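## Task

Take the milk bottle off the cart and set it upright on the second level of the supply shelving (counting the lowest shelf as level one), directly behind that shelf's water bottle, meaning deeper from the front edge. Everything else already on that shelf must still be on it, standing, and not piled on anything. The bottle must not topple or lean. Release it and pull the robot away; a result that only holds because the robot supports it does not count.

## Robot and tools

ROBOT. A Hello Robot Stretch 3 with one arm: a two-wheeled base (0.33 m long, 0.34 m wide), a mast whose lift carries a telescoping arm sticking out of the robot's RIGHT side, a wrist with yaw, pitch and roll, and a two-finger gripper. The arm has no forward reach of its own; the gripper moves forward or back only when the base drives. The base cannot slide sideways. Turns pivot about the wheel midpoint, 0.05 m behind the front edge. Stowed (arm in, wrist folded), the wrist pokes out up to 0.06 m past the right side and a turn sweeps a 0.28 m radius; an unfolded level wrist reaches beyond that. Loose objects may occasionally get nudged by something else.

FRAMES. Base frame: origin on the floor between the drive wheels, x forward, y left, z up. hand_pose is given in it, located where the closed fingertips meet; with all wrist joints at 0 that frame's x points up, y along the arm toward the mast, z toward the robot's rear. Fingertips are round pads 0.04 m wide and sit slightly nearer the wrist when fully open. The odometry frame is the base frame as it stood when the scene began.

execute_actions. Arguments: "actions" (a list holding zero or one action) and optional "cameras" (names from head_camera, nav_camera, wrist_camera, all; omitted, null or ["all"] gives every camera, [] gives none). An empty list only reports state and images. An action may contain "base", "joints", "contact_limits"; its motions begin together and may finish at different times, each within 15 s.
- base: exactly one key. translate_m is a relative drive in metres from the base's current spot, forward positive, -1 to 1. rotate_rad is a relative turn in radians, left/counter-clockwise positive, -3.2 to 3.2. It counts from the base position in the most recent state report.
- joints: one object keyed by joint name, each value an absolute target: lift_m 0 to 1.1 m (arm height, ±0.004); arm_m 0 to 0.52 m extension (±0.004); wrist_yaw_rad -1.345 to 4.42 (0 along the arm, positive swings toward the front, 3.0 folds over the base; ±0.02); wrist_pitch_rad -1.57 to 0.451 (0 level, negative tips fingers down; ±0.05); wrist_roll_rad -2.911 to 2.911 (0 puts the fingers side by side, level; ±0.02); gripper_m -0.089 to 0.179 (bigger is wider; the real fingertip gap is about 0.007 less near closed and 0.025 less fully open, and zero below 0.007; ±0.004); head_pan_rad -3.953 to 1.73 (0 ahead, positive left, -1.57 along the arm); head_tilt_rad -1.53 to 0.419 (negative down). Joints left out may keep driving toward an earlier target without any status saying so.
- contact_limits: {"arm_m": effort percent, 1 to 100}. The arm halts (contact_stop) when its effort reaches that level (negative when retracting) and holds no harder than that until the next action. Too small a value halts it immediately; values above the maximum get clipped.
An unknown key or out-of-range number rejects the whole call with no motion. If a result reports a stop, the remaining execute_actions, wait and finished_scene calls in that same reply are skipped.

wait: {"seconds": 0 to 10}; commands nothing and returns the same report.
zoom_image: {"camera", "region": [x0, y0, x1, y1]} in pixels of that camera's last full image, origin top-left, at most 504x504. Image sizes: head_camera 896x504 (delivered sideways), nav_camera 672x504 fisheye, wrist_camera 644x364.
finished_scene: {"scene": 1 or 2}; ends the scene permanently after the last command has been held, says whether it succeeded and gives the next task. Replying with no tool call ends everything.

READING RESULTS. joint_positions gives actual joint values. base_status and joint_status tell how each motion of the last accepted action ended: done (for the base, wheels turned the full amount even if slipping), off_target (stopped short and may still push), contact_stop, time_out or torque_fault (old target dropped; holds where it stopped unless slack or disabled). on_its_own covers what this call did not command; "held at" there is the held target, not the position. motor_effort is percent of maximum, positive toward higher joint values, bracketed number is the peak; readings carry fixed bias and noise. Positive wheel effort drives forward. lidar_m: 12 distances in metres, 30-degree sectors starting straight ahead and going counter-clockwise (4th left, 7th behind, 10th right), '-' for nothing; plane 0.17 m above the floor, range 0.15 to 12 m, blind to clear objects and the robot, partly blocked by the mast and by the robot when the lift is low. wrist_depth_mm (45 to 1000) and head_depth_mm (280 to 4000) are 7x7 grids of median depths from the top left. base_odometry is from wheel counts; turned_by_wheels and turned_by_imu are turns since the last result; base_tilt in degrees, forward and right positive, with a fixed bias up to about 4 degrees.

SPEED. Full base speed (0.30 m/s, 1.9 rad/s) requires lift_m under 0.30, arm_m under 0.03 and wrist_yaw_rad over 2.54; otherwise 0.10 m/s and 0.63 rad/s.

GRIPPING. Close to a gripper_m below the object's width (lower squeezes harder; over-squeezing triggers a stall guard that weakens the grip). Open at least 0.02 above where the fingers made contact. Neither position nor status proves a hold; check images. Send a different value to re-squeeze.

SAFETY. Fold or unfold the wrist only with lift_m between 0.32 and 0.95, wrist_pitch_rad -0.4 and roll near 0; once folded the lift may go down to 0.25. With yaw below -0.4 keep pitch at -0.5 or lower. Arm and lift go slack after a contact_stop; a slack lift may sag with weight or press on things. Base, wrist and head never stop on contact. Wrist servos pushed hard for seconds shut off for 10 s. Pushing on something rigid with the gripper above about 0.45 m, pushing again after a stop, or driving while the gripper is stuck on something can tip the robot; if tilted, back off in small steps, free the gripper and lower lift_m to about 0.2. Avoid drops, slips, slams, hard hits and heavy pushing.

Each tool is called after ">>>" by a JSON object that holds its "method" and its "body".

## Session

>>> {"method": "execute_actions", "body": {"actions": [{"joints":{"head_pan_rad":1.5,"head_tilt_rad":-0.4}}], "cameras": ["nav_camera"]}}

>>> {"method": "execute_actions", "body": {"actions": [{"joints":{"head_pan_rad":-1.5}}], "cameras": ["nav_camera"]}}

>>> {"method": "execute_actions", "body": {"actions": [{"joints":{"head_pan_rad":-3.1}}], "cameras": ["nav_camera"]}}

Scene clock: 1.30 s.
base_odometry: x=+0.000 y=+0.000 heading=+0.000 (m, m, rad; odometry frame)
turned_by_wheels: +0.000 (rad since the last result)
turned_by_imu: +0.000 (rad since the last result)
base_tilt: forward=+1.6 right=-0.2 (deg)
lidar_m: 1.83 1.83 1.80 2.07 2.28 2.26 2.15 1.26 1.24 1.65 2.26 1.74
head_depth_mm: 1791 1893 2000 2104 2225 1810 1447 / 1881 1977 2117 2279 2308 1802 1431 / 1983 2103 2235 2384 2374 1771 1435 / 2083 2242 2314 2224 2283 1774 1424 / 2239 2381 2467 2376 2328 1769 1413 / 2355 2541 2758 2948 2371 1758 1422 / 2544 2757 2956 3102 2310 1764 1408
base_status: not commanded
joint_positions: lift_m=+0.453 arm_m=-0.002 wrist_yaw_rad=+3.089 wrist_pitch_rad=-0.465 wrist_roll_rad=+0.001 gripper_m=+0.037 head_pan_rad=+1.493 head_tilt_rad=-0.395
joint_status: all done
motor_effort: left_wheel=+0(0) right_wheel=+0(0) lift_m=+27(27) arm_m=-2(2) wrist_yaw_rad=+0(0) wrist_pitch_rad=+7(7) wrist_roll_rad=+1(1) gripper_m=+0(1) head_pan_rad=+4(47) head_tilt_rad=-3(35) (%)
hand_pose: x=-0.0097 y=+0.0747 z=+0.4553 quat_wxyz=(+0.182, +0.692, +0.145, +0.684) (m; base frame)
wrist_depth_mm: - - - - - - - / - - - - - - - / - - - - - - - / - 985 958 918 876 858 840 / 829 792 768 763 762 726 704 / 698 679 676 645 - 624 608 / 605 592 - - 561 547 538
pictures: nav_camera (sideways: a quarter turn counterclockwise sets it upright)
Images, in order (width x height): nav_camera 672x504.

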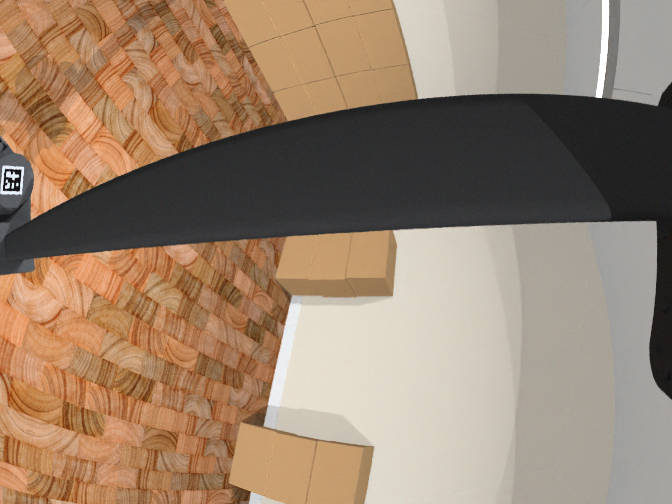

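Scene clock: 3.23 s.
base_odometry: x=+0.000 y=+0.000 heading=+0.000 (m, m, rad; odometry frame)
turned_by_wheels: +0.000 (rad since the last result)
turned_by_imu: +0.000 (rad since the last result)
base_tilt: forward=+1.6 right=-0.2 (deg)
lidar_m: 1.82 1.83 1.80 2.07 2.28 2.25 2.15 1.26 1.24 1.66 2.25 1.74
head_depth_mm: 1502 1586 1666 1734 1858 1802 1436 / 1606 1694 1795 1890 2030 1805 1436 / 1724 1820 1945 2055 2163 1787 1424 / 1861 1972 2107 2174 1939 1775 1428 / 2036 2182 2321 2410 2028 1780 1426 / 2232 2394 2564 2726 2336 1760 1417 / 2166 2299 2416 2582 2324 1765 1414
base_status: not commanded
joint_positions: lift_m=+0.453 arm_m=-0.002 wrist_yaw_rad=+3.089 wrist_pitch_rad=-0.465 wrist_roll_rad=+0.001 gripper_m=+0.037 head_pan_rad=-1.493 head_tilt_rad=-0.395
joint_status: all done
motor_effort: left_wheel=+0(0) right_wheel=+0(0) lift_m=+26(27) arm_m=-1(1) wrist_yaw_rad=+2(0) wrist_pitch_rad=+7(7) wrist_roll_rad=+1(1) gripper_m=+1(1) head_pan_rad=-4(46) head_tilt_rad=-3(3) (%)
hand_pose: x=-0.0097 y=+0.0747 z=+0.4553 quat_wxyz=(+0.182, +0.692, +0.145, +0.684) (m; base frame)
wrist_depth_mm: - - - - - - - / - - - - - - - / - - - - - - - / - 981 955 913 887 859 854 / 825 799 785 753 761 729 707 / 696 684 680 654 - 624 615 / 600 587 - - 562 547 536
pictures: nav_camera (sideways: a quarter turn counterclockwise sets it upright)
Images, in order (width x height): nav_camera 672x504.

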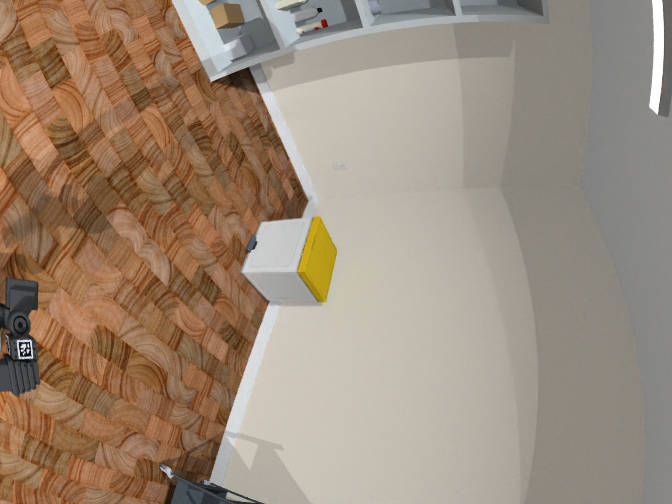

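Scene clock: 4.57 s.
base_odometry: x=+0.000 y=+0.000 heading=+0.000 (m, m, rad; odometry frame)
turned_by_wheels: +0.000 (rad since the last result)
turned_by_imu: +0.000 (rad since the last result)
base_tilt: forward=+1.6 right=-0.2 (deg)
lidar_m: 1.83 1.83 1.80 2.07 2.29 2.26 2.15 1.25 1.24 1.66 2.26 1.73
head_depth_mm: 2290 2401 2545 2696 2394 1809 1436 / 2440 2562 2719 2888 2366 1790 1439 / 2517 2707 2890 3051 2370 1785 1429 / 2273 2416 2623 2827 2366 1780 1422 / 2005 2137 2293 2454 2366 1782 1418 / 1816 1919 2049 2168 2243 1773 1415 / 1658 1762 1861 1965 2067 1754 1411
base_status: not commanded
joint_positions: lift_m=+0.453 arm_m=-0.002 wrist_yaw_rad=+3.089 wrist_pitch_rad=-0.465 wrist_roll_rad=+0.001 gripper_m=+0.037 head_pan_rad=-3.093 head_tilt_rad=-0.395
joint_status: all done
motor_effort: left_wheel=+0(0) right_wheel=+0(0) lift_m=+27(27) arm_m=-1(1) wrist_yaw_rad=+1(0) wrist_pitch_rad=+7(7) wrist_roll_rad=+1(1) gripper_m=+1(1) head_pan_rad=-4(45) head_tilt_rad=-3(3) (%)
hand_pose: x=-0.0097 y=+0.0747 z=+0.4553 quat_wxyz=(+0.182, +0.692, +0.145, +0.684) (m; base frame)
wrist_depth_mm: - - - - - - - / - - - - - - - / - - - - - - - / - 965 940 926 881 858 830 / 819 801 799 760 761 717 708 / 691 679 676 649 - 626 605 / 603 592 - - 557 547 537
pictures: nav_camera (sideways: a quarter turn counterclockwise sets it upright)
Images, in order (width x height): nav_camera 672x504.

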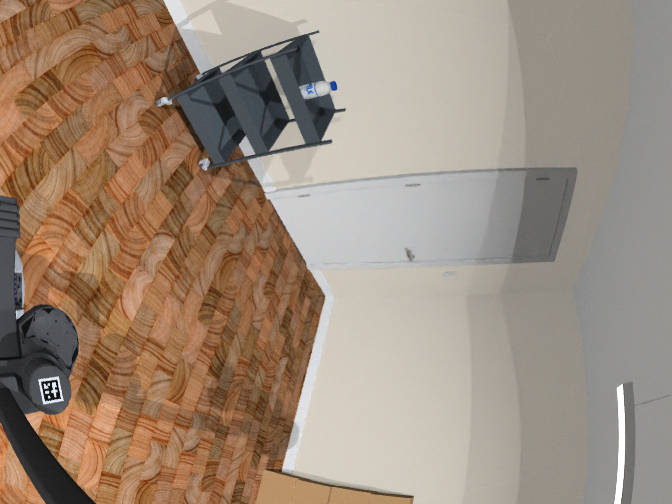

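>>> {"method": "execute_actions", "body": {"actions": [{"base":{"rotate_rad":-0.35},"joints":{"lift_m":0.28,"head_pan_rad":-0.1}}], "cameras": ["head_camera"]}}

>>> {"method": "execute_actions", "body": {"actions": [{"base":{"translate_m":1}}], "cameras": []}}

>>> {"method": "execute_actions", "body": {"actions": [{"base":{"translate_m":0.12}}], "cameras": []}}

>>> {"method": "execute_actions", "body": {"actions": [{"base":{"rotate_rad":1.33},"joints":{"head_pan_rad":-1.57,"head_tilt_rad":-0.6}}], "cameras": []}}

>>> {"method": "execute_actions", "body": {"actions": [{"joints":{"lift_m":0.56}}], "cameras": []}}

>>> {"method": "execute_actions", "body": {"actions": [{"joints":{"wrist_yaw_rad":0,"gripper_m":0.13}}], "cameras": []}}

>>> {"method": "execute_actions", "body": {"actions": [{"joints":{"wrist_pitch_rad":-0.15}}]}}

Scene clock: 15.63 s.
base_odometry: x=+0.000 y=+0.000 heading=-0.350 (m, m, rad; odometry frame)
turned_by_wheels: -0.350 (rad since the last result)
turned_by_imu: -0.342 (rad since the last result)
base_tilt: forward=+1.6 right=-0.2 (deg)
lidar_m: 1.83 2.42 1.80 2.08 2.10 2.25 2.56 1.93 1.24 1.67 1.66 1.73
head_depth_mm: 1620 1752 1984 2195 2287 1791 1447 / 1788 1921 2030 1967 2067 1789 1431 / 1825 1967 2046 2088 2135 1784 1432 / 1862 2010 2079 2018 2133 1763 1431 / 1863 2003 2094 2043 2199 1769 1422 / 1595 1766 1892 2393 2137 1759 1416 / 2008 2134 2305 2478 2348 1749 1402
base_status: done
joint_positions: lift_m=+0.280 arm_m=-0.002 wrist_yaw_rad=+3.089 wrist_pitch_rad=-0.466 wrist_roll_rad=+0.001 gripper_m=+0.037 head_pan_rad=-0.107 head_tilt_rad=-0.396
joint_status: all done
motor_effort: left_wheel=+2(6) right_wheel=-1(4) lift_m=+17(23) arm_m=-1(1) wrist_yaw_rad=+0(0) wrist_pitch_rad=+7(7) wrist_roll_rad=+1(1) gripper_m=+0(0) head_pan_rad=+4(45) head_tilt_rad=-3(3) (%)
hand_pose: x=-0.0097 y=+0.0747 z=+0.2826 quat_wxyz=(+0.182, +0.692, +0.145, +0.684) (m; base frame)
wrist_depth_mm: - - - - - - - / - - - - - - 961 / 928 883 - 813 784 760 721 / 709 693 663 647 622 610 595 / 579 565 553 546 536 511 501 / 490 503 - - - 438 428 / 433 - - - 391 385 380
pictures: head_camera (sideways: a quarter turn clockwise sets it upright)
Images, in order (width x height): head_camera 896x504.

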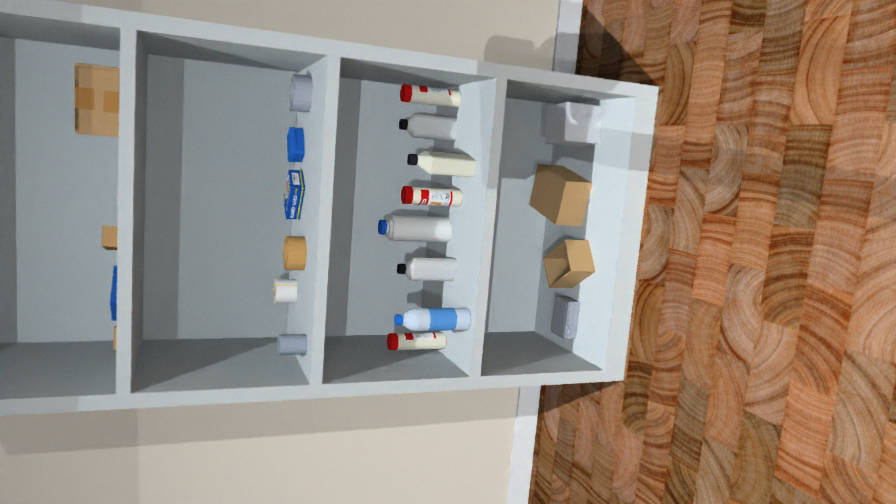

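Scene clock: 20.67 s.
base_odometry: x=+0.939 y=-0.343 heading=-0.350 (m, m, rad; odometry frame)
turned_by_wheels: +0.000 (rad since the last result)
turned_by_imu: +0.005 (rad since the last result)
base_tilt: forward=+1.6 right=-0.2 (deg)
lidar_m: 0.84 1.47 1.84 1.61 1.78 3.22 3.22 1.90 1.93 1.53 0.90 0.90
head_depth_mm: 736 1035 1110 859 1255 985 1245 / 748 1055 1127 852 1269 1036 1238 / 765 1070 1145 891 1279 1055 1279 / 778 1097 1153 903 1329 1049 1279 / 794 1098 1163 853 1272 968 1288 / 785 895 931 878 1021 1007 1124 / 667 715 766 832 1480 1623 1408
base_status: done
joint_positions: lift_m=+0.280 arm_m=-0.002 wrist_yaw_rad=+3.089 wrist_pitch_rad=-0.466 wrist_roll_rad=+0.001 gripper_m=+0.037 head_pan_rad=-0.107 head_tilt_rad=-0.396
joint_status: not commanded
motor_effort: left_wheel=+1(10) right_wheel=-1(5) lift_m=+16(17) arm_m=-1(1) wrist_yaw_rad=+0(0) wrist_pitch_rad=+7(7) wrist_roll_rad=+1(1) gripper_m=+0(0) head_pan_rad=+3(4) head_tilt_rad=-3(3) (%)
hand_pose: x=-0.0097 y=+0.0747 z=+0.2826 quat_wxyz=(+0.182, +0.692, +0.145, +0.684) (m; base frame)
wrist_depth_mm: - - - - - - - / - - - - - 978 932 / 916 875 - 817 786 754 735 / 709 689 665 649 631 607 592 / 574 566 553 543 535 510 495 / 488 499 - - - 438 430 / 431 - - - 394 387 376
pictures: none
No camera images: the call's "cameras" was empty. Leave "cameras" out to get every camera's image.

Scene clock: 22.50 s.
base_odometry: x=+1.052 y=-0.384 heading=-0.350 (m, m, rad; odometry frame)
turned_by_wheels: +0.000 (rad since the last result)
turned_by_imu: +0.001 (rad since the last result)
base_tilt: forward=+1.5 right=-0.2 (deg)
lidar_m: 0.72 1.33 1.81 1.61 1.76 3.32 3.33 1.99 1.57 1.55 0.82 0.77
head_depth_mm: 631 933 995 832 1150 954 847 / 642 951 1017 799 955 1001 874 / 652 963 1028 788 1194 971 870 / 662 978 1040 839 1221 1014 894 / 671 990 1058 783 1218 947 889 / 682 815 853 750 923 955 915 / 594 638 659 696 755 836 1337
base_status: done
joint_positions: lift_m=+0.280 arm_m=-0.002 wrist_yaw_rad=+3.089 wrist_pitch_rad=-0.466 wrist_roll_rad=+0.001 gripper_m=+0.037 head_pan_rad=-0.107 head_tilt_rad=-0.396
joint_status: not commanded
motor_effort: left_wheel=+1(9) right_wheel=-1(4) lift_m=+17(17) arm_m=-1(1) wrist_yaw_rad=-1(0) wrist_pitch_rad=+8(7) wrist_roll_rad=+1(1) gripper_m=+0(1) head_pan_rad=+3(3) head_tilt_rad=-2(2) (%)
hand_pose: x=-0.0097 y=+0.0747 z=+0.2826 quat_wxyz=(+0.182, +0.692, +0.145, +0.684) (m; base frame)
wrist_depth_mm: - - - - - - - / - - - - - 987 937 / 929 875 - 825 782 762 733 / 704 690 667 644 623 610 590 / 578 562 554 542 529 510 499 / 485 496 - - - 443 431 / 426 - - - 391 382 375
pictures: none
No camera images: the call's "cameras" was empty. Leave "cameras" out to get every camera's image.

Scene clock: 24.67 s.
base_odometry: x=+1.052 y=-0.384 heading=+0.980 (m, m, rad; odometry frame)
turned_by_wheels: +1.330 (rad since the last result)
turned_by_imu: +1.296 (rad since the last result)
base_tilt: forward=+1.6 right=-0.2 (deg)
lidar_m: 1.81 1.62 2.58 3.33 2.13 1.99 1.55 1.59 0.82 0.75 0.72 1.65
head_depth_mm: 895 987 809 1212 1018 1232 1181 / 904 986 803 1234 1015 1288 1193 / 899 993 794 1197 1051 1286 1194 / 902 992 765 1221 1038 1230 1195 / 905 983 785 1234 1037 1281 1190 / 909 1006 780 1225 967 1283 1189 / 889 908 704 944 963 989 1185
base_status: done
joint_positions: lift_m=+0.280 arm_m=-0.002 wrist_yaw_rad=+3.089 wrist_pitch_rad=-0.466 wrist_roll_rad=+0.001 gripper_m=+0.037 head_pan_rad=-1.563 head_tilt_rad=-0.593
joint_status: all done
motor_effort: left_wheel=-2(7) right_wheel=+2(7) lift_m=+17(17) arm_m=-2(2) wrist_yaw_rad=+0(1) wrist_pitch_rad=+7(7) wrist_roll_rad=+1(1) gripper_m=+1(0) head_pan_rad=-4(47) head_tilt_rad=-4(23) (%)
hand_pose: x=-0.0097 y=+0.0746 z=+0.2826 quat_wxyz=(+0.182, +0.692, +0.145, +0.684) (m; base frame)
wrist_depth_mm: - - - - - - - / - - - - - 991 956 / 920 852 - 816 784 763 729 / 707 693 668 646 630 610 582 / 576 566 550 546 527 507 497 / 488 500 - - - 436 431 / 425 - - - 392 386 376
pictures: none
No camera images: the call's "cameras" was empty. Leave "cameras" out to get every camera's image.

Scene clock: 28.03 s.
base_odometry: x=+1.052 y=-0.384 heading=+0.980 (m, m, rad; odometry frame)
turned_by_wheels: +0.000 (rad since the last result)
turned_by_imu: +0.000 (rad since the last result)
base_tilt: forward=+1.6 right=-0.3 (deg)
lidar_m: 1.81 1.62 2.57 3.32 2.14 1.98 1.55 1.59 0.82 0.75 0.72 1.65
head_depth_mm: 897 987 808 1210 1017 1227 1182 / 900 989 802 1241 1014 1285 1193 / 906 993 798 1199 1053 1286 1201 / 902 995 763 1221 1036 1236 1192 / 910 981 787 1233 1036 1277 1188 / 908 1003 778 1232 968 1284 1189 / 890 910 707 942 967 987 1183
base_status: not commanded
joint_positions: lift_m=+0.560 arm_m=-0.002 wrist_yaw_rad=+3.089 wrist_pitch_rad=-0.466 wrist_roll_rad=+0.001 gripper_m=+0.037 head_pan_rad=-1.563 head_tilt_rad=-0.593
joint_status: all done
motor_effort: left_wheel=-2(2) right_wheel=+1(2) lift_m=+36(37) arm_m=-1(2) wrist_yaw_rad=+0(0) wrist_pitch_rad=+7(7) wrist_roll_rad=+1(1) gripper_m=+0(0) head_pan_rad=-4(3) head_tilt_rad=-4(4) (%)
hand_pose: x=-0.0097 y=+0.0746 z=+0.5616 quat_wxyz=(+0.182, +0.692, +0.145, +0.683) (m; base frame)
wrist_depth_mm: - - - - - - - / - - - - - - - / - - - - - - - / - - - - - - - / 979 948 924 899 904 853 833 / 828 799 805 766 - 731 724 / 714 702 681 678 660 645 634
pictures: none
No camera images: the call's "cameras" was empty. Leave "cameras" out to get every camera's image.

Scene clock: 30.60 s.
base_odometry: x=+1.052 y=-0.384 heading=+0.980 (m, m, rad; odometry frame)
turned_by_wheels: +0.000 (rad since the last result)
turned_by_imu: +0.000 (rad since the last result)
base_tilt: forward=+1.6 right=-0.2 (deg)
lidar_m: 1.81 1.62 2.58 3.33 2.13 2.00 1.55 1.59 0.82 0.75 0.72 1.65
head_depth_mm: 897 985 806 1215 1019 1226 1190 / 899 990 803 1238 1015 1281 1189 / 902 997 794 1197 1052 1280 1195 / 903 993 766 1229 1037 1225 1194 / 904 985 784 1227 1034 1290 1192 / 905 1002 781 1225 969 1279 1186 / 885 912 706 947 967 992 1186
base_status: not commanded
joint_positions: lift_m=+0.560 arm_m=-0.002 wrist_yaw_rad=+0.002 wrist_pitch_rad=-0.466 wrist_roll_rad=+0.001 gripper_m=+0.130 head_pan_rad=-1.563 head_tilt_rad=-0.593
joint_status: all done
motor_effort: left_wheel=-2(2) right_wheel=+2(2) lift_m=+36(36) arm_m=-1(2) wrist_yaw_rad=-1(2) wrist_pitch_rad=+7(7) wrist_roll_rad=+1(1) gripper_m=+0(96) head_pan_rad=-4(4) head_tilt_rad=-4(5) (%)
hand_pose: x=-0.0211 y=-0.3613 z=+0.5616 quat_wxyz=(+0.688, +0.164, -0.688, -0.163) (m; base frame)
wrist_depth_mm: 381 500 548 533 541 458 512 / 418 446 414 411 402 399 386 / - 491 853 942 919 896 600 / - 600 837 958 827 745 604 / 974 887 799 777 791 749 609 / 820 819 727 714 689 - 690 / 717 682 680 677 654 644 636
pictures: none
No camera images: the call's "cameras" was empty. Leave "cameras" out to get every camera's image.

Scene clock: 31.57 s.
base_odometry: x=+1.052 y=-0.384 heading=+0.980 (m, m, rad; odometry frame)
turned_by_wheels: +0.000 (rad since the last result)
turned_by_imu: +0.000 (rad since the last result)
base_tilt: forward=+1.5 right=-0.2 (deg)
lidar_m: 1.81 1.62 2.58 3.32 2.14 1.99 1.55 1.59 0.82 0.75 0.72 1.65
head_depth_mm: 896 990 807 1212 1016 1223 1185 / 900 994 803 1238 1018 1287 1190 / 903 991 795 1200 1056 1282 1203 / 901 1000 765 1218 1034 1234 1190 / 903 984 785 1232 1035 1286 1193 / 912 1002 779 1222 974 1289 1186 / 884 915 706 943 969 990 1186
base_status: not commanded
joint_positions: lift_m=+0.560 arm_m=-0.002 wrist_yaw_rad=+0.002 wrist_pitch_rad=-0.172 wrist_roll_rad=+0.001 gripper_m=+0.130 head_pan_rad=-1.563 head_tilt_rad=-0.593
joint_status: all done
motor_effort: left_wheel=-2(2) right_wheel=+1(2) lift_m=+36(36) arm_m=-1(2) wrist_yaw_rad=+0(1) wrist_pitch_rad=+11(11) wrist_roll_rad=+1(1) gripper_m=+1(0) head_pan_rad=-4(4) head_tilt_rad=-4(4) (%)
hand_pose: x=-0.0210 y=-0.3915 z=+0.6306 quat_wxyz=(+0.705, +0.062, -0.704, -0.060) (m; base frame)
wrist_depth_mm: 378 530 758 746 749 736 571 / 394 525 790 600 774 599 572 / 925 518 610 617 612 528 573 / - 483 462 488 468 446 434 / - 468 926 977 936 764 582 / - - 905 919 813 - 621 / 916 599 746 725 744 703 574
pictures: head_camera (sideways: a quarter turn clockwise sets it upright), nav_camera (sideways: a quarter turn counterclockwise sets it upright), wrist_camera
Images, in order (width x height): head_camera 896x504, nav_camera 672x504, wrist_camera 644x364.

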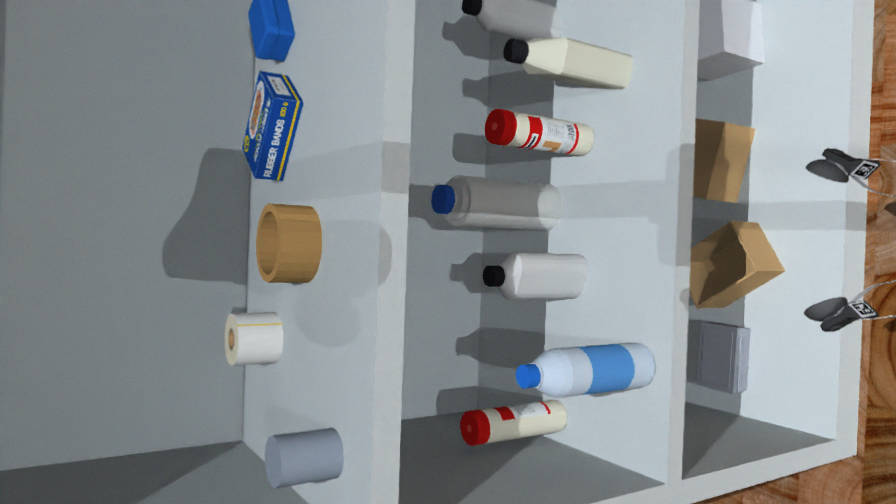

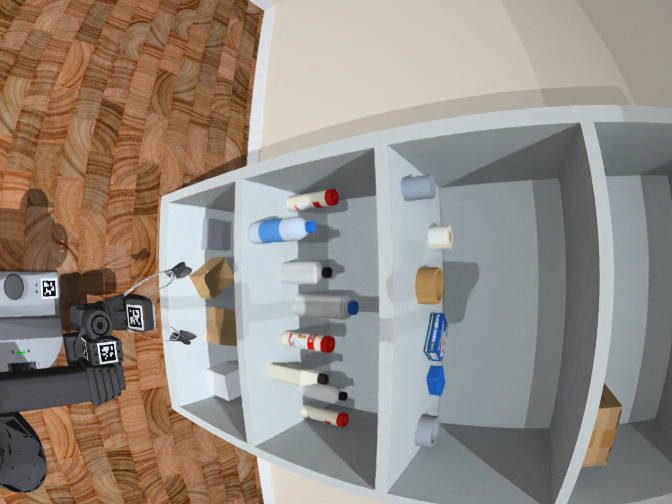

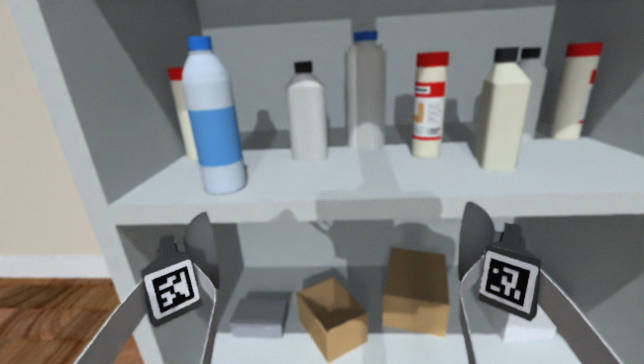

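>>> {"method": "execute_actions", "body": {"actions": [{"base":{"translate_m":0.175},"joints":{"arm_m":0.14,"lift_m":0.575}}], "cameras": ["wrist_camera"]}}

Scene clock: 36.27 s.
base_odometry: x=+1.150 y=-0.238 heading=+0.980 (m, m, rad; odometry frame)
turned_by_wheels: +0.000 (rad since the last result)
turned_by_imu: +0.001 (rad since the last result)
base_tilt: forward=+1.6 right=-0.2 (deg)
lidar_m: 1.63 1.45 2.37 3.32 2.37 2.13 1.73 0.94 0.90 0.66 0.67 1.66
head_depth_mm: 898 990 804 1219 1015 1271 1190 / 898 993 766 1043 1062 1287 1221 / 903 980 793 1239 1018 1220 1230 / 907 996 747 1240 904 1120 - / 894 976 713 1023 1032 981 1176 / 584 602 655 740 867 1400 1243 / 921 1043 1178 1324 1525 1470 1229
base_status: done
joint_positions: lift_m=+0.575 arm_m=+0.140 wrist_yaw_rad=+0.001 wrist_pitch_rad=-0.171 wrist_roll_rad=+0.001 gripper_m=+0.130 head_pan_rad=-1.563 head_tilt_rad=-0.593
joint_status: all done
motor_effort: left_wheel=-2(1) right_wheel=+2(4) lift_m=+36(36) arm_m=+5(4) wrist_yaw_rad=+0(0) wrist_pitch_rad=+11(11) wrist_roll_rad=+1(1) gripper_m=+0(1) head_pan_rad=-3(3) head_tilt_rad=-4(4) (%)
hand_pose: x=-0.0213 y=-0.5330 z=+0.6459 quat_wxyz=(+0.705, +0.061, -0.704, -0.060) (m; base frame)
wrist_depth_mm: 696 260 477 624 620 602 602 / 748 257 436 279 651 462 394 / 804 267 454 284 427 486 420 / 862 289 460 307 446 488 430 / 939 313 384 330 367 371 344 / - 983 322 314 307 - 295 / 922 871 439 789 736 639 609
pictures: wrist_camera
Images, in order (width x height): wrist_camera 644x364.

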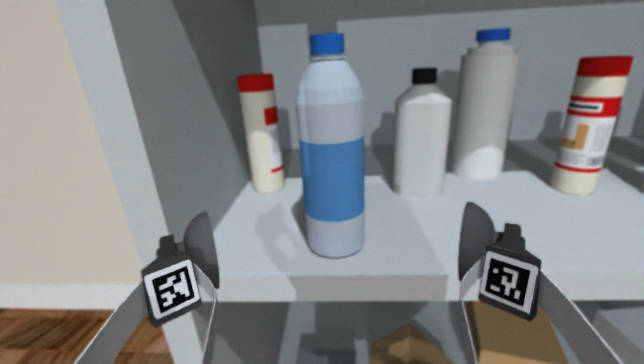

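>>> {"method": "execute_actions", "body": {"actions": [{"joints":{"arm_m":0.305}}], "cameras": []}}

>>> {"method": "execute_actions", "body": {"actions": [{"joints":{"gripper_m":0.02}}], "cameras": []}}

>>> {"method": "execute_actions", "body": {"actions": [{"joints":{"lift_m":0.605}}], "cameras": []}}

>>> {"method": "execute_actions", "body": {"actions": [{"base":{"translate_m":-0.25}}], "cameras": []}}

>>> {"method": "execute_actions", "body": {"actions": [{"joints":{"lift_m":0.577}}], "cameras": []}}

>>> {"method": "execute_actions", "body": {"actions": [{"joints":{"gripper_m":0.13}}], "cameras": []}}

>>> {"method": "execute_actions", "body": {"actions": [{"joints":{"arm_m":0,"head_pan_rad":-3.9,"head_tilt_rad":-0.3}}]}}

Scene clock: 44.97 s.
base_odometry: x=+1.150 y=-0.238 heading=+0.980 (m, m, rad; odometry frame)
turned_by_wheels: +0.000 (rad since the last result)
turned_by_imu: +0.000 (rad since the last result)
base_tilt: forward=+1.6 right=-0.2 (deg)
lidar_m: 1.63 1.45 2.38 3.32 2.37 2.12 1.72 0.94 0.82 0.66 0.67 1.66
head_depth_mm: 902 987 803 1215 1015 1266 1184 / 902 992 766 1042 1055 957 1211 / 901 981 794 1235 1015 - 1200 / 904 996 748 1239 927 1284 1192 / 898 971 713 1023 1030 1001 1178 / 584 601 656 741 868 1395 1243 / 924 1040 1181 1323 1531 1467 1236
base_status: not commanded
joint_positions: lift_m=+0.575 arm_m=+0.305 wrist_yaw_rad=+0.001 wrist_pitch_rad=-0.171 wrist_roll_rad=+0.001 gripper_m=+0.130 head_pan_rad=-1.563 head_tilt_rad=-0.593
joint_status: all done
motor_effort: left_wheel=-2(2) right_wheel=+2(2) lift_m=+36(36) arm_m=+5(6) wrist_yaw_rad=+0(0) wrist_pitch_rad=+10(10) wrist_roll_rad=+1(1) gripper_m=+1(1) head_pan_rad=-3(4) head_tilt_rad=-5(4) (%)
hand_pose: x=-0.0213 y=-0.6980 z=+0.6459 quat_wxyz=(+0.705, +0.061, -0.704, -0.060) (m; base frame)
wrist_depth_mm: 189 258 476 116 472 464 449 / 188 255 417 119 500 310 289 / 187 254 296 115 278 254 501 / 186 251 316 118 279 271 425 / 185 248 335 127 296 341 338 / 184 219 285 137 270 - 271 / 179 236 241 151 230 227 222
pictures: none
No camera images: the call's "cameras" was empty. Leave "cameras" out to get every camera's image.

Scene clock: 46.57 s.
base_odometry: x=+1.150 y=-0.238 heading=+0.980 (m, m, rad; odometry frame)
turned_by_wheels: +0.000 (rad since the last result)
turned_by_imu: +0.000 (rad since the last result)
base_tilt: forward=+1.6 right=-0.2 (deg)
lidar_m: 1.63 1.45 2.37 3.33 2.37 2.13 1.73 0.94 0.82 0.66 0.67 1.66
head_depth_mm: 899 989 806 1216 1018 1268 1189 / 902 993 767 1040 1054 955 1209 / 901 981 796 1233 1019 - 1198 / 908 998 747 1233 996 1274 1192 / 895 972 715 1020 1035 1001 1184 / 584 602 654 738 870 1398 1236 / 926 1042 1174 1325 1520 1466 1242
base_status: not commanded
joint_positions: lift_m=+0.575 arm_m=+0.305 wrist_yaw_rad=+0.003 wrist_pitch_rad=-0.174 wrist_roll_rad=+0.001 gripper_m=+0.021 head_pan_rad=-1.563 head_tilt_rad=-0.593
joint_status: all done
motor_effort: left_wheel=-1(2) right_wheel=+1(2) lift_m=+36(36) arm_m=+4(4) wrist_yaw_rad=-2(4) wrist_pitch_rad=+12(12) wrist_roll_rad=+1(1) gripper_m=-23(100) head_pan_rad=-4(3) head_tilt_rad=-5(4) (%)
hand_pose: x=-0.0208 y=-0.6978 z=+0.6451 quat_wxyz=(+0.705, +0.063, -0.704, -0.061) (m; base frame)
wrist_depth_mm: 188 256 468 114 475 465 448 / 187 254 414 116 496 310 289 / 187 251 300 113 263 254 501 / 185 249 322 117 270 271 422 / 184 249 333 126 137 312 336 / 183 247 - 137 147 276 268 / 182 228 241 150 221 227 221
pictures: none
No camera images: the call's "cameras" was empty. Leave "cameras" out to get every camera's image.

Scene clock: 47.63 s.
base_odometry: x=+1.150 y=-0.238 heading=+0.980 (m, m, rad; odometry frame)
turned_by_wheels: +0.000 (rad since the last result)
turned_by_imu: +0.000 (rad since the last result)
base_tilt: forward=+1.6 right=-0.2 (deg)
lidar_m: 1.63 1.45 2.37 3.33 2.37 2.13 1.73 0.94 0.82 0.66 0.67 1.66
head_depth_mm: 899 984 805 1219 1022 1262 1188 / 901 987 765 1043 1068 1119 - / 903 982 795 1235 1030 - 1190 / 903 997 744 1236 976 1300 1194 / 896 973 715 1018 1035 1003 1177 / 583 600 655 739 872 1387 1237 / 925 1038 1168 1325 1519 1466 1238
base_status: not commanded
joint_positions: lift_m=+0.604 arm_m=+0.305 wrist_yaw_rad=+0.002 wrist_pitch_rad=-0.217 wrist_roll_rad=+0.001 gripper_m=+0.021 head_pan_rad=-1.563 head_tilt_rad=-0.593
joint_status: all done
on_its_own: wrist_pitch_rad is at rest, and its effort (+34) is outside its rest range (-20 to +32)
motor_effort: left_wheel=-2(1) right_wheel=+1(1) lift_m=+40(41) arm_m=+4(4) wrist_yaw_rad=-1(1) wrist_pitch_rad=+34(36) wrist_roll_rad=+1(1) gripper_m=-23(23) head_pan_rad=-4(4) head_tilt_rad=-4(4) (%)
hand_pose: x=-0.0210 y=-0.6947 z=+0.6644 quat_wxyz=(+0.703, +0.077, -0.703, -0.076) (m; base frame)
wrist_depth_mm: 189 256 468 117 474 463 449 / 187 254 466 118 499 325 293 / 187 254 304 115 270 263 511 / 186 251 328 118 272 280 439 / 185 249 341 126 136 335 354 / 184 247 - 136 144 294 288 / 183 231 259 148 241 246 241
pictures: none
No camera images: the call's "cameras" was empty. Leave "cameras" out to get every camera's image.

Scene clock: 51.20 s.
base_odometry: x=+1.010 y=-0.446 heading=+0.980 (m, m, rad; odometry frame)
turned_by_wheels: +0.000 (rad since the last result)
turned_by_imu: +0.000 (rad since the last result)
base_tilt: forward=+1.5 right=-0.2 (deg)
lidar_m: 1.88 1.69 2.62 3.33 2.03 1.93 1.48 1.59 0.78 0.76 0.76 1.65
head_depth_mm: 895 981 807 1050 1080 1174 1183 / 897 994 799 1230 980 1088 - / 900 981 796 1217 1030 - 1194 / 906 995 790 1048 975 1255 1198 / 902 999 766 1226 1021 1238 1193 / 908 983 781 1235 1066 1288 1195 / 906 1000 777 1044 1046 1139 1187
base_status: done
joint_positions: lift_m=+0.604 arm_m=+0.305 wrist_yaw_rad=+0.001 wrist_pitch_rad=-0.217 wrist_roll_rad=+0.001 gripper_m=+0.021 head_pan_rad=-1.563 head_tilt_rad=-0.593
joint_status: not commanded
on_its_own: wrist_pitch_rad is at rest, and its effort (+33) is outside its rest range (-20 to +32)
motor_effort: left_wheel=-1(6) right_wheel=+2(2) lift_m=+40(40) arm_m=+4(4) wrist_yaw_rad=-1(1) wrist_pitch_rad=+33(34) wrist_roll_rad=+1(1) gripper_m=-23(22) head_pan_rad=-4(3) head_tilt_rad=-4(4) (%)
hand_pose: x=-0.0213 y=-0.6947 z=+0.6644 quat_wxyz=(+0.703, +0.077, -0.703, -0.076) (m; base frame)
wrist_depth_mm: 449 488 481 117 471 465 453 / 447 526 516 118 492 494 471 / 445 554 282 115 244 523 213 / 407 525 286 118 259 463 195 / 376 415 305 126 136 350 198 / 332 322 - 136 144 278 212 / 270 267 260 148 239 243 230
pictures: none
No camera images: the call's "cameras" was empty. Leave "cameras" out to get every camera's image.

Scene clock: 52.23 s.
base_odometry: x=+1.010 y=-0.446 heading=+0.980 (m, m, rad; odometry frame)
turned_by_wheels: +0.000 (rad since the last result)
turned_by_imu: +0.000 (rad since the last result)
base_tilt: forward=+1.6 right=-0.1 (deg)
lidar_m: 1.88 1.68 2.63 3.32 2.03 1.94 1.48 1.59 0.78 0.75 0.76 1.65
head_depth_mm: 899 984 808 1052 1068 1179 1180 / 898 989 801 1237 983 956 - / 904 976 795 1222 1014 - 1195 / 905 998 790 1047 995 1244 1192 / 902 998 764 1229 1019 1248 1184 / 906 987 779 1228 1065 1282 1187 / 905 1000 775 1043 1047 1148 1183
base_status: not commanded
joint_positions: lift_m=+0.577 arm_m=+0.305 wrist_yaw_rad=+0.001 wrist_pitch_rad=-0.183 wrist_roll_rad=+0.001 gripper_m=+0.021 head_pan_rad=-1.563 head_tilt_rad=-0.593
joint_status: all done
motor_effort: left_wheel=-1(2) right_wheel=+2(2) lift_m=+17(34) arm_m=+4(4) wrist_yaw_rad=-1(0) wrist_pitch_rad=+16(34) wrist_roll_rad=+1(1) gripper_m=-23(23) head_pan_rad=-3(4) head_tilt_rad=-4(4) (%)
hand_pose: x=-0.0213 y=-0.6973 z=+0.6459 quat_wxyz=(+0.704, +0.065, -0.704, -0.065) (m; base frame)
wrist_depth_mm: 448 490 485 115 469 462 457 / 446 527 510 117 487 486 220 / 440 545 277 114 241 517 201 / 444 524 283 118 255 446 186 / 364 392 299 126 136 331 195 / 309 301 - 137 147 266 206 / 248 247 240 149 222 228 217
pictures: none
No camera images: the call's "cameras" was empty. Leave "cameras" out to get every camera's image.

Scene clock: 53.83 s.
base_odometry: x=+1.010 y=-0.446 heading=+0.980 (m, m, rad; odometry frame)
turned_by_wheels: +0.000 (rad since the last result)
turned_by_imu: +0.000 (rad since the last result)
base_tilt: forward=+1.6 right=-0.1 (deg)
lidar_m: 1.88 1.68 2.62 3.33 2.03 1.94 1.48 1.59 0.78 0.75 0.75 1.65
head_depth_mm: 897 985 806 1051 1076 1174 1186 / 899 986 802 1236 985 957 - / 901 980 794 1225 1012 - 1187 / 904 998 785 1046 1021 1259 1197 / 907 999 767 1226 1019 1246 1184 / 909 985 779 1230 1062 1280 1193 / 912 1005 777 1041 1038 1139 1183
base_status: not commanded
joint_positions: lift_m=+0.577 arm_m=+0.305 wrist_yaw_rad=+0.001 wrist_pitch_rad=-0.172 wrist_roll_rad=+0.001 gripper_m=+0.130 head_pan_rad=-1.563 head_tilt_rad=-0.593
joint_status: all done
motor_effort: left_wheel=-2(1) right_wheel=+2(2) lift_m=+17(17) arm_m=+4(5) wrist_yaw_rad=+0(0) wrist_pitch_rad=+11(17) wrist_roll_rad=+1(1) gripper_m=+1(98) head_pan_rad=-4(3) head_tilt_rad=-4(5) (%)
hand_pose: x=-0.0213 y=-0.6980 z=+0.6486 quat_wxyz=(+0.705, +0.061, -0.704, -0.061) (m; base frame)
wrist_depth_mm: 450 495 486 111 471 466 455 / 445 526 515 112 486 488 314 / 449 545 283 109 241 523 206 / 442 531 282 111 253 461 186 / 368 402 303 119 272 272 195 / 315 319 299 130 264 - 205 / 254 244 245 142 226 229 213
pictures: none
No camera images: the call's "cameras" was empty. Leave "cameras" out to get every camera's image.

Scene clock: 57.30 s.
base_odometry: x=+1.010 y=-0.446 heading=+0.980 (m, m, rad; odometry frame)
turned_by_wheels: +0.000 (rad since the last result)
turned_by_imu: +0.000 (rad since the last result)
base_tilt: forward=+1.6 right=-0.2 (deg)
lidar_m: 1.88 1.69 2.62 3.33 2.04 1.93 1.47 1.58 0.78 0.75 0.76 1.65
head_depth_mm: - - - - - - - / 2602 2707 2952 3095 - - - / 2400 2554 2707 2860 2484 1976 1539 / 2190 2316 2437 2416 2349 1985 1532 / 2013 2127 2248 2320 2411 1969 1533 / 1865 1965 2077 2187 2283 1961 1536 / 1743 1818 1896 2004 2107 1938 1528
base_status: not commanded
joint_positions: lift_m=+0.577 arm_m=+0.000 wrist_yaw_rad=+0.000 wrist_pitch_rad=-0.171 wrist_roll_rad=+0.001 gripper_m=+0.130 head_pan_rad=-3.893 head_tilt_rad=-0.310
joint_status: all done
motor_effort: left_wheel=-2(1) right_wheel=+2(2) lift_m=+17(17) arm_m=-7(8) wrist_yaw_rad=+0(0) wrist_pitch_rad=+11(11) wrist_roll_rad=+1(1) gripper_m=+0(1) head_pan_rad=-3(47) head_tilt_rad=+6(31) (%)
hand_pose: x=-0.0214 y=-0.3937 z=+0.6488 quat_wxyz=(+0.705, +0.061, -0.704, -0.061) (m; base frame)
wrist_depth_mm: 448 642 752 744 748 719 501 / 451 596 804 616 543 591 509 / 449 613 836 567 552 628 509 / 476 556 565 469 501 491 466 / 496 465 453 970 951 420 469 / - 549 984 954 839 - 523 / 923 655 780 745 738 712 496
pictures: head_camera (sideways: a quarter turn clockwise sets it upright), nav_camera (sideways: a quarter turn counterclockwise sets it upright), wrist_camera
Images, in order (width x height): head_camera 896x504, nav_camera 672x504, wrist_camera 644x364.

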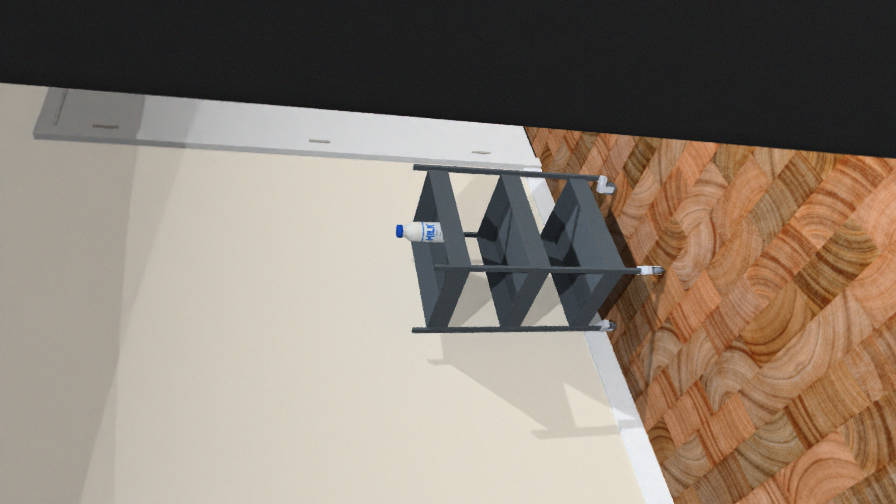

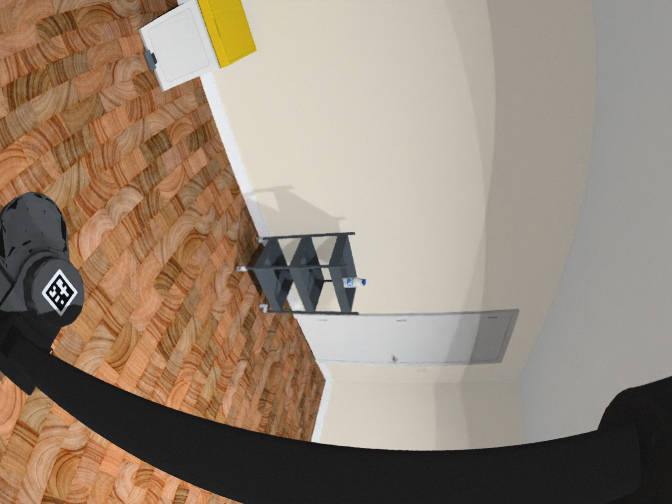

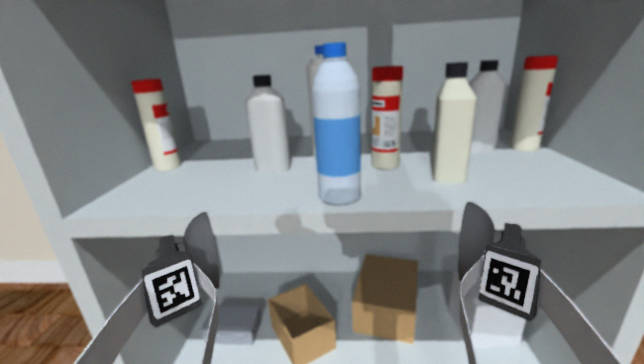

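>>> {"method": "execute_actions", "body": {"actions": [{"base":{"rotate_rad":-1.1}}], "cameras": []}}

>>> {"method": "execute_actions", "body": {"actions": [{"base":{"translate_m":-1},"joints":{"lift_m":0.72,"head_pan_rad":-1.57,"head_tilt_rad":-0.7}}], "cameras": []}}

>>> {"method": "execute_actions", "body": {"actions": [{"base":{"translate_m":-0.8}}], "cameras": []}}

>>> {"method": "execute_actions", "body": {"actions": [{"base":{"rotate_rad":-0.52}}], "cameras": ["wrist_camera"]}}

Scene clock: 64.70 s.
base_odometry: x=+1.010 y=-0.446 heading=-0.120 (m, m, rad; odometry frame)
turned_by_wheels: -1.100 (rad since the last result)
turned_by_imu: -1.076 (rad since the last result)
base_tilt: forward=+1.6 right=-0.2 (deg)
lidar_m: 0.75 1.59 1.88 1.69 2.61 3.33 2.12 1.93 1.48 1.50 0.78 0.75
head_depth_mm: - - - - - - - / 3425 3635 3753 - - - - / 3295 3565 3711 3836 2772 1973 1549 / 3279 3428 3390 3495 2759 1977 1532 / 3166 3371 3246 3382 2705 1968 1536 / 3098 3267 3200 3352 2737 1965 1529 / 3035 3231 3382 3483 2712 1974 1526
base_status: done
joint_positions: lift_m=+0.577 arm_m=+0.000 wrist_yaw_rad=+0.000 wrist_pitch_rad=-0.171 wrist_roll_rad=+0.001 gripper_m=+0.130 head_pan_rad=-3.893 head_tilt_rad=-0.310
joint_status: not commanded
motor_effort: left_wheel=+2(6) right_wheel=-1(4) lift_m=+17(17) arm_m=-7(7) wrist_yaw_rad=-1(1) wrist_pitch_rad=+10(10) wrist_roll_rad=+1(1) gripper_m=+0(1) head_pan_rad=-3(4) head_tilt_rad=+6(6) (%)
hand_pose: x=-0.0214 y=-0.3937 z=+0.6488 quat_wxyz=(+0.705, +0.061, -0.704, -0.061) (m; base frame)
wrist_depth_mm: 429 962 - - - - - / 451 993 - - - - - / 509 - - - - - - / 555 - - - - - - / 464 562 - - - - - / 791 617 - - - - - / 671 662 885 884 847 841 817
pictures: none
No camera images: the call's "cameras" was empty. Leave "cameras" out to get every camera's image.

Scene clock: 76.10 s.
base_odometry: x=+0.018 y=-0.327 heading=-0.120 (m, m, rad; odometry frame)
turned_by_wheels: +0.000 (rad since the last result)
turned_by_imu: -0.004 (rad since the last result)
base_tilt: forward=+1.6 right=-0.2 (deg)
lidar_m: 1.73 2.47 2.05 2.38 2.56 2.48 2.04 1.05 1.41 1.34 1.38 1.52
head_depth_mm: 1169 1297 1434 1619 1676 1399 1224 / 1237 1373 1521 1727 1669 1394 1223 / 1295 1440 1616 1846 1656 1384 1224 / 1355 1527 1733 1927 1660 1420 - / 1433 1624 1765 1849 1652 1345 1188 / 1513 1733 1752 1653 1651 1375 1184 / 1617 1843 1727 1774 1641 1379 1182
base_status: done
joint_positions: lift_m=+0.720 arm_m=+0.000 wrist_yaw_rad=+0.000 wrist_pitch_rad=-0.170 wrist_roll_rad=+0.001 gripper_m=+0.130 head_pan_rad=-1.577 head_tilt_rad=-0.692
joint_status: all done
motor_effort: left_wheel=+2(1) right_wheel=-1(4) lift_m=+36(38) arm_m=-7(7) wrist_yaw_rad=+0(0) wrist_pitch_rad=+10(11) wrist_roll_rad=+1(1) gripper_m=+1(1) head_pan_rad=+3(46) head_tilt_rad=-6(36) (%)
hand_pose: x=-0.0214 y=-0.3938 z=+0.7910 quat_wxyz=(+0.705, +0.061, -0.704, -0.060) (m; base frame)
wrist_depth_mm: - - - - - 934 823 / - - - - - 987 864 / - - - - - - 897 / - - - - - - 950 / - - - - - - 993 / - - - - - - - / - - - - - - 976
pictures: none
No camera images: the call's "cameras" was empty. Leave "cameras" out to get every camera's image.

Scene clock: 85.50 s.
base_odometry: x=-0.777 y=-0.231 heading=-0.120 (m, m, rad; odometry frame)
turned_by_wheels: +0.000 (rad since the last result)
turned_by_imu: -0.003 (rad since the last result)
base_tilt: forward=+1.6 right=-0.2 (deg)
lidar_m: 2.46 2.54 2.49 2.50 1.90 2.05 1.50 1.09 0.60 0.62 1.43 2.07
head_depth_mm: 855 940 1045 916 838 995 1125 / 893 989 1099 1010 1060 1103 1180 / 939 1042 1167 975 1086 1221 1204 / 986 1106 1246 1387 1561 1279 - / 1037 1176 1337 1545 1647 1349 1187 / 1103 1243 1438 1695 1654 1377 1184 / 1163 1334 1558 1838 1634 1382 1176
base_status: done
joint_positions: lift_m=+0.720 arm_m=+0.000 wrist_yaw_rad=+0.000 wrist_pitch_rad=-0.170 wrist_roll_rad=+0.001 gripper_m=+0.130 head_pan_rad=-1.577 head_tilt_rad=-0.692
joint_status: not commanded
motor_effort: left_wheel=+2(3) right_wheel=-1(5) lift_m=+36(36) arm_m=-7(6) wrist_yaw_rad=+0(1) wrist_pitch_rad=+10(10) wrist_roll_rad=+1(1) gripper_m=+0(1) head_pan_rad=+4(4) head_tilt_rad=-5(5) (%)
hand_pose: x=-0.0214 y=-0.3938 z=+0.7910 quat_wxyz=(+0.705, +0.061, -0.704, -0.060) (m; base frame)
wrist_depth_mm: - - - 835 712 633 569 / - - - 888 766 659 585 / - - - 936 730 366 588 / - - - - 428 377 504 / - - - - 769 342 312 / - - - - 679 - 610 / - - - - 541 555 522
pictures: none
No camera images: the call's "cameras" was empty. Leave "cameras" out to get every camera's image.

Scene clock: 87.27 s.
base_odometry: x=-0.777 y=-0.231 heading=-0.640 (m, m, rad; odometry frame)
turned_by_wheels: -0.520 (rad since the last result)
turned_by_imu: -0.508 (rad since the last result)
base_tilt: forward=+1.6 right=-0.2 (deg)
lidar_m: 2.26 2.49 2.54 2.49 2.50 1.90 2.06 1.48 1.08 0.60 0.62 1.44
head_depth_mm: 869 971 1104 1271 1506 1395 1222 / 867 973 1103 1274 1508 1386 1227 / 866 968 1095 1048 1094 1312 1220 / 865 965 1074 1004 1059 1220 - / 860 963 1072 829 1064 1185 1184 / 860 965 1067 990 1055 1185 1184 / 861 959 1073 976 900 1284 1183
base_status: done
joint_positions: lift_m=+0.720 arm_m=+0.000 wrist_yaw_rad=+0.000 wrist_pitch_rad=-0.170 wrist_roll_rad=+0.001 gripper_m=+0.130 head_pan_rad=-1.577 head_tilt_rad=-0.692
joint_status: not commanded
motor_effort: left_wheel=+2(6) right_wheel=-2(4) lift_m=+36(36) arm_m=-6(7) wrist_yaw_rad=+0(0) wrist_pitch_rad=+10(10) wrist_roll_rad=+1(1) gripper_m=+1(0) head_pan_rad=+4(4) head_tilt_rad=-5(6) (%)
hand_pose: x=-0.0214 y=-0.3938 z=+0.7910 quat_wxyz=(+0.705, +0.061, -0.704, -0.060) (m; base frame)
wrist_depth_mm: 714 715 695 699 694 689 680 / 762 748 733 734 734 732 712 / 800 796 426 694 770 790 757 / 838 543 424 567 560 843 803 / 924 415 407 404 856 877 864 / - 971 708 707 922 - 925 / - 532 586 571 613 984 991
pictures: wrist_camera
Images, in order (width x height): wrist_camera 644x364.

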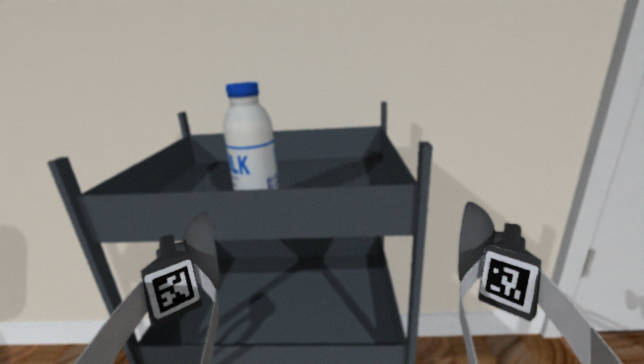

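>>> {"method": "execute_actions", "body": {"actions": [{"base":{"translate_m":0.12},"joints":{"arm_m":0.13,"lift_m":0.71}}], "cameras": ["wrist_camera"]}}

Scene clock: 93.67 s.
base_odometry: x=-0.680 y=-0.303 heading=-0.639 (m, m, rad; odometry frame)
turned_by_wheels: +0.000 (rad since the last result)
turned_by_imu: +0.001 (rad since the last result)
base_tilt: forward=+1.6 right=-0.2 (deg)
lidar_m: 2.14 2.33 2.54 2.47 2.51 2.02 2.18 1.47 0.62 0.60 0.62 1.44
head_depth_mm: 863 971 1104 1269 1508 1426 1251 / 866 968 1097 1008 885 - 1145 / 861 964 1093 1004 971 - 1165 / 860 966 1070 823 831 1188 1166 / 859 960 1069 998 1056 1190 1177 / 857 962 1070 1029 896 1285 1185 / 855 956 1086 1252 1475 1381 1176
base_status: done
joint_positions: lift_m=+0.710 arm_m=+0.130 wrist_yaw_rad=+0.000 wrist_pitch_rad=-0.170 wrist_roll_rad=+0.001 gripper_m=+0.130 head_pan_rad=-1.577 head_tilt_rad=-0.692
joint_status: all done
motor_effort: left_wheel=+2(5) right_wheel=-1(1) lift_m=+16(32) arm_m=+5(4) wrist_yaw_rad=-1(0) wrist_pitch_rad=+10(10) wrist_roll_rad=+1(1) gripper_m=+1(0) head_pan_rad=+4(3) head_tilt_rad=-5(5) (%)
hand_pose: x=-0.0214 y=-0.5231 z=+0.7820 quat_wxyz=(+0.705, +0.061, -0.704, -0.060) (m; base frame)
wrist_depth_mm: 591 590 585 581 580 570 568 / 630 617 615 607 612 614 602 / 671 660 658 282 639 635 640 / 710 696 529 295 521 427 681 / 753 331 400 300 378 319 245 / 841 278 276 271 267 - 259 / 907 893 574 563 546 846 841
pictures: wrist_camera
Images, in order (width x height): wrist_camera 644x364.

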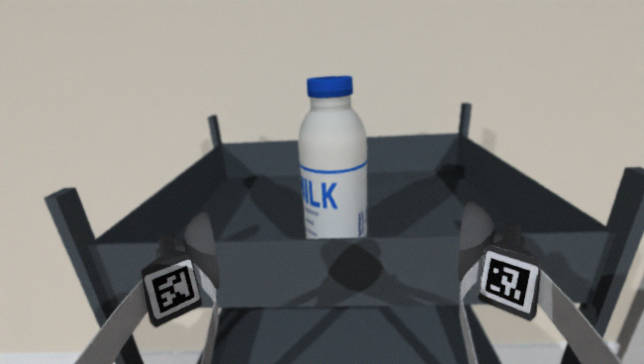

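>>> {"method": "execute_actions", "body": {"actions": [{"joints":{"arm_m":0.285,"lift_m":0.705}}], "cameras": []}}

>>> {"method": "execute_actions", "body": {"actions": [{"joints":{"gripper_m":0.02}}], "cameras": []}}

>>> {"method": "execute_actions", "body": {"actions": [{"joints":{"lift_m":0.83}}], "cameras": ["wrist_camera"]}}

>>> {"method": "execute_actions", "body": {"actions": [{"base":{"translate_m":-0.12},"joints":{"arm_m":0}}], "cameras": []}}

Scene clock: 100.23 s.
base_odometry: x=-0.680 y=-0.303 heading=-0.639 (m, m, rad; odometry frame)
turned_by_wheels: +0.000 (rad since the last result)
turned_by_imu: +0.000 (rad since the last result)
base_tilt: forward=+1.6 right=-0.2 (deg)
lidar_m: 2.14 2.34 2.53 2.47 2.52 2.01 2.18 1.47 0.63 0.60 0.62 1.44
head_depth_mm: 860 967 1096 1272 1506 1424 1251 / 865 963 1093 1019 - - 1198 / 862 964 1094 1044 - 1192 1197 / 858 962 1071 825 1054 1189 1186 / 857 959 1068 1001 1057 1183 1192 / 859 959 1068 1025 897 1288 1183 / 859 961 1088 1250 1473 1381 1179
base_status: not commanded
joint_positions: lift_m=+0.705 arm_m=+0.285 wrist_yaw_rad=+0.000 wrist_pitch_rad=-0.170 wrist_roll_rad=+0.001 gripper_m=+0.130 head_pan_rad=-1.577 head_tilt_rad=-0.692
joint_status: all done
motor_effort: left_wheel=+2(1) right_wheel=-1(1) lift_m=+16(19) arm_m=+5(4) wrist_yaw_rad=+1(1) wrist_pitch_rad=+11(10) wrist_roll_rad=+1(1) gripper_m=+1(1) head_pan_rad=+4(4) head_tilt_rad=-6(6) (%)
hand_pose: x=-0.0214 y=-0.6781 z=+0.7770 quat_wxyz=(+0.705, +0.061, -0.704, -0.060) (m; base frame)
wrist_depth_mm: 451 448 446 443 440 438 434 / 474 471 474 459 466 463 460 / 515 507 501 127 493 489 489 / 545 532 434 130 410 402 517 / 590 330 378 130 346 342 268 / 246 291 289 139 274 - 253 / 234 244 244 152 226 229 222
pictures: none
No camera images: the call's "cameras" was empty. Leave "cameras" out to get every camera's image.

Scene clock: 101.83 s.
base_odometry: x=-0.680 y=-0.303 heading=-0.639 (m, m, rad; odometry frame)
turned_by_wheels: +0.000 (rad since the last result)
turned_by_imu: +0.000 (rad since the last result)
base_tilt: forward=+1.6 right=-0.2 (deg)
lidar_m: 2.14 2.34 2.54 2.47 2.53 2.01 2.18 1.47 0.63 0.60 0.62 1.44
head_depth_mm: 863 969 1097 1274 1517 1439 1246 / 864 966 1093 1013 - - 1193 / 860 961 1089 1038 - 1192 1197 / 858 965 1071 875 1059 1186 1196 / 860 965 1069 998 1058 1189 1189 / 860 958 1069 1028 897 1287 1190 / 856 959 1089 1252 1475 1372 1187
base_status: not commanded
joint_positions: lift_m=+0.705 arm_m=+0.285 wrist_yaw_rad=+0.002 wrist_pitch_rad=-0.170 wrist_roll_rad=+0.001 gripper_m=+0.020 head_pan_rad=-1.577 head_tilt_rad=-0.692
joint_status: all done
motor_effort: left_wheel=+2(2) right_wheel=-1(2) lift_m=+16(16) arm_m=+5(4) wrist_yaw_rad=-1(3) wrist_pitch_rad=+10(10) wrist_roll_rad=+1(1) gripper_m=+0(100) head_pan_rad=+4(4) head_tilt_rad=-5(5) (%)
hand_pose: x=-0.0210 y=-0.6781 z=+0.7770 quat_wxyz=(+0.705, +0.061, -0.704, -0.060) (m; base frame)
wrist_depth_mm: 451 444 448 448 437 436 434 / 479 473 469 457 465 465 465 / 510 501 500 205 496 489 490 / 548 533 434 207 414 402 520 / 580 349 390 217 367 342 269 / 246 293 303 241 284 279 252 / 234 250 244 239 234 231 224
pictures: none
No camera images: the call's "cameras" was empty. Leave "cameras" out to get every camera's image.

Scene clock: 103.80 s.
base_odometry: x=-0.680 y=-0.303 heading=-0.639 (m, m, rad; odometry frame)
turned_by_wheels: +0.000 (rad since the last result)
turned_by_imu: +0.000 (rad since the last result)
base_tilt: forward=+1.6 right=-0.2 (deg)
lidar_m: 2.14 2.34 2.54 2.47 2.52 2.01 2.17 1.47 0.62 0.60 0.62 1.44
head_depth_mm: 867 968 1100 1250 - - 1172 / 863 965 1076 - 1062 1258 1197 / 860 966 1071 - 1075 1195 1194 / 861 962 1073 949 1057 1196 1192 / 857 964 1069 995 1052 1183 1185 / 858 957 1067 1025 898 1287 1180 / 856 959 1082 1250 1474 1378 1183
base_status: not commanded
joint_positions: lift_m=+0.830 arm_m=+0.285 wrist_yaw_rad=+0.002 wrist_pitch_rad=-0.170 wrist_roll_rad=+0.001 gripper_m=+0.020 head_pan_rad=-1.577 head_tilt_rad=-0.692
joint_status: all done
motor_effort: left_wheel=+2(2) right_wheel=-1(1) lift_m=+36(38) arm_m=+5(4) wrist_yaw_rad=-1(0) wrist_pitch_rad=+11(10) wrist_roll_rad=+1(1) gripper_m=+0(1) head_pan_rad=+5(3) head_tilt_rad=-5(5) (%)
hand_pose: x=-0.0210 y=-0.6781 z=+0.9011 quat_wxyz=(+0.705, +0.061, -0.704, -0.060) (m; base frame)
wrist_depth_mm: 452 450 444 441 439 441 436 / 480 477 474 471 467 464 460 / 512 504 501 497 496 494 488 / 546 541 538 530 530 521 519 / 593 586 567 555 554 555 557 / 634 620 479 249 460 437 600 / 686 402 392 269 366 358 638
pictures: wrist_camera
Images, in order (width x height): wrist_camera 644x364.

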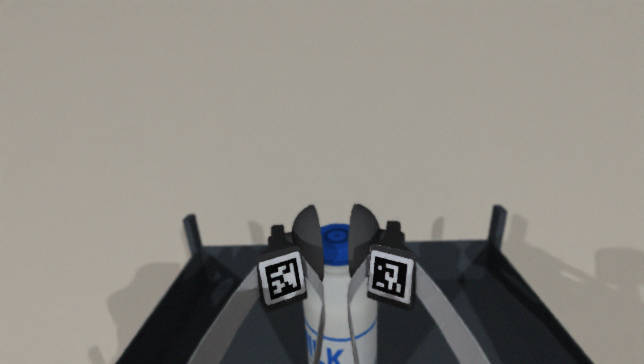

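Scene clock: 107.13 s.
base_odometry: x=-0.777 y=-0.231 heading=-0.639 (m, m, rad; odometry frame)
turned_by_wheels: +0.000 (rad since the last result)
turned_by_imu: +0.000 (rad since the last result)
base_tilt: forward=+1.6 right=-0.2 (deg)
lidar_m: 2.26 2.50 2.53 2.48 2.51 1.90 2.06 1.48 1.08 0.60 0.62 1.44
head_depth_mm: 864 970 1106 1274 1507 1422 - / 866 968 1101 1265 1506 1419 - / 864 968 1096 1040 884 1389 - / 866 965 1074 1007 882 - 1163 / 864 965 1071 902 1049 1184 1193 / 863 963 1066 991 1053 1183 1181 / 860 962 1070 977 896 1290 1180
base_status: done
joint_positions: lift_m=+0.830 arm_m=+0.000 wrist_yaw_rad=+0.000 wrist_pitch_rad=-0.170 wrist_roll_rad=+0.001 gripper_m=+0.020 head_pan_rad=-1.577 head_tilt_rad=-0.692
joint_status: all done
motor_effort: left_wheel=+2(3) right_wheel=-1(5) lift_m=+36(36) arm_m=-7(8) wrist_yaw_rad=+0(1) wrist_pitch_rad=+10(10) wrist_roll_rad=+1(1) gripper_m=+0(0) head_pan_rad=+4(4) head_tilt_rad=-5(5) (%)
hand_pose: x=-0.0214 y=-0.3938 z=+0.9011 quat_wxyz=(+0.705, +0.060, -0.704, -0.060) (m; base frame)
wrist_depth_mm: 705 712 706 693 698 687 674 / 750 750 742 738 743 736 725 / 812 807 784 786 775 780 756 / 852 841 745 744 834 838 819 / 918 642 627 628 886 890 854 / - 452 437 439 956 951 925 / - - 719 700 754 - -
pictures: none
No camera images: the call's "cameras" was empty. Leave "cameras" out to get every camera's image.


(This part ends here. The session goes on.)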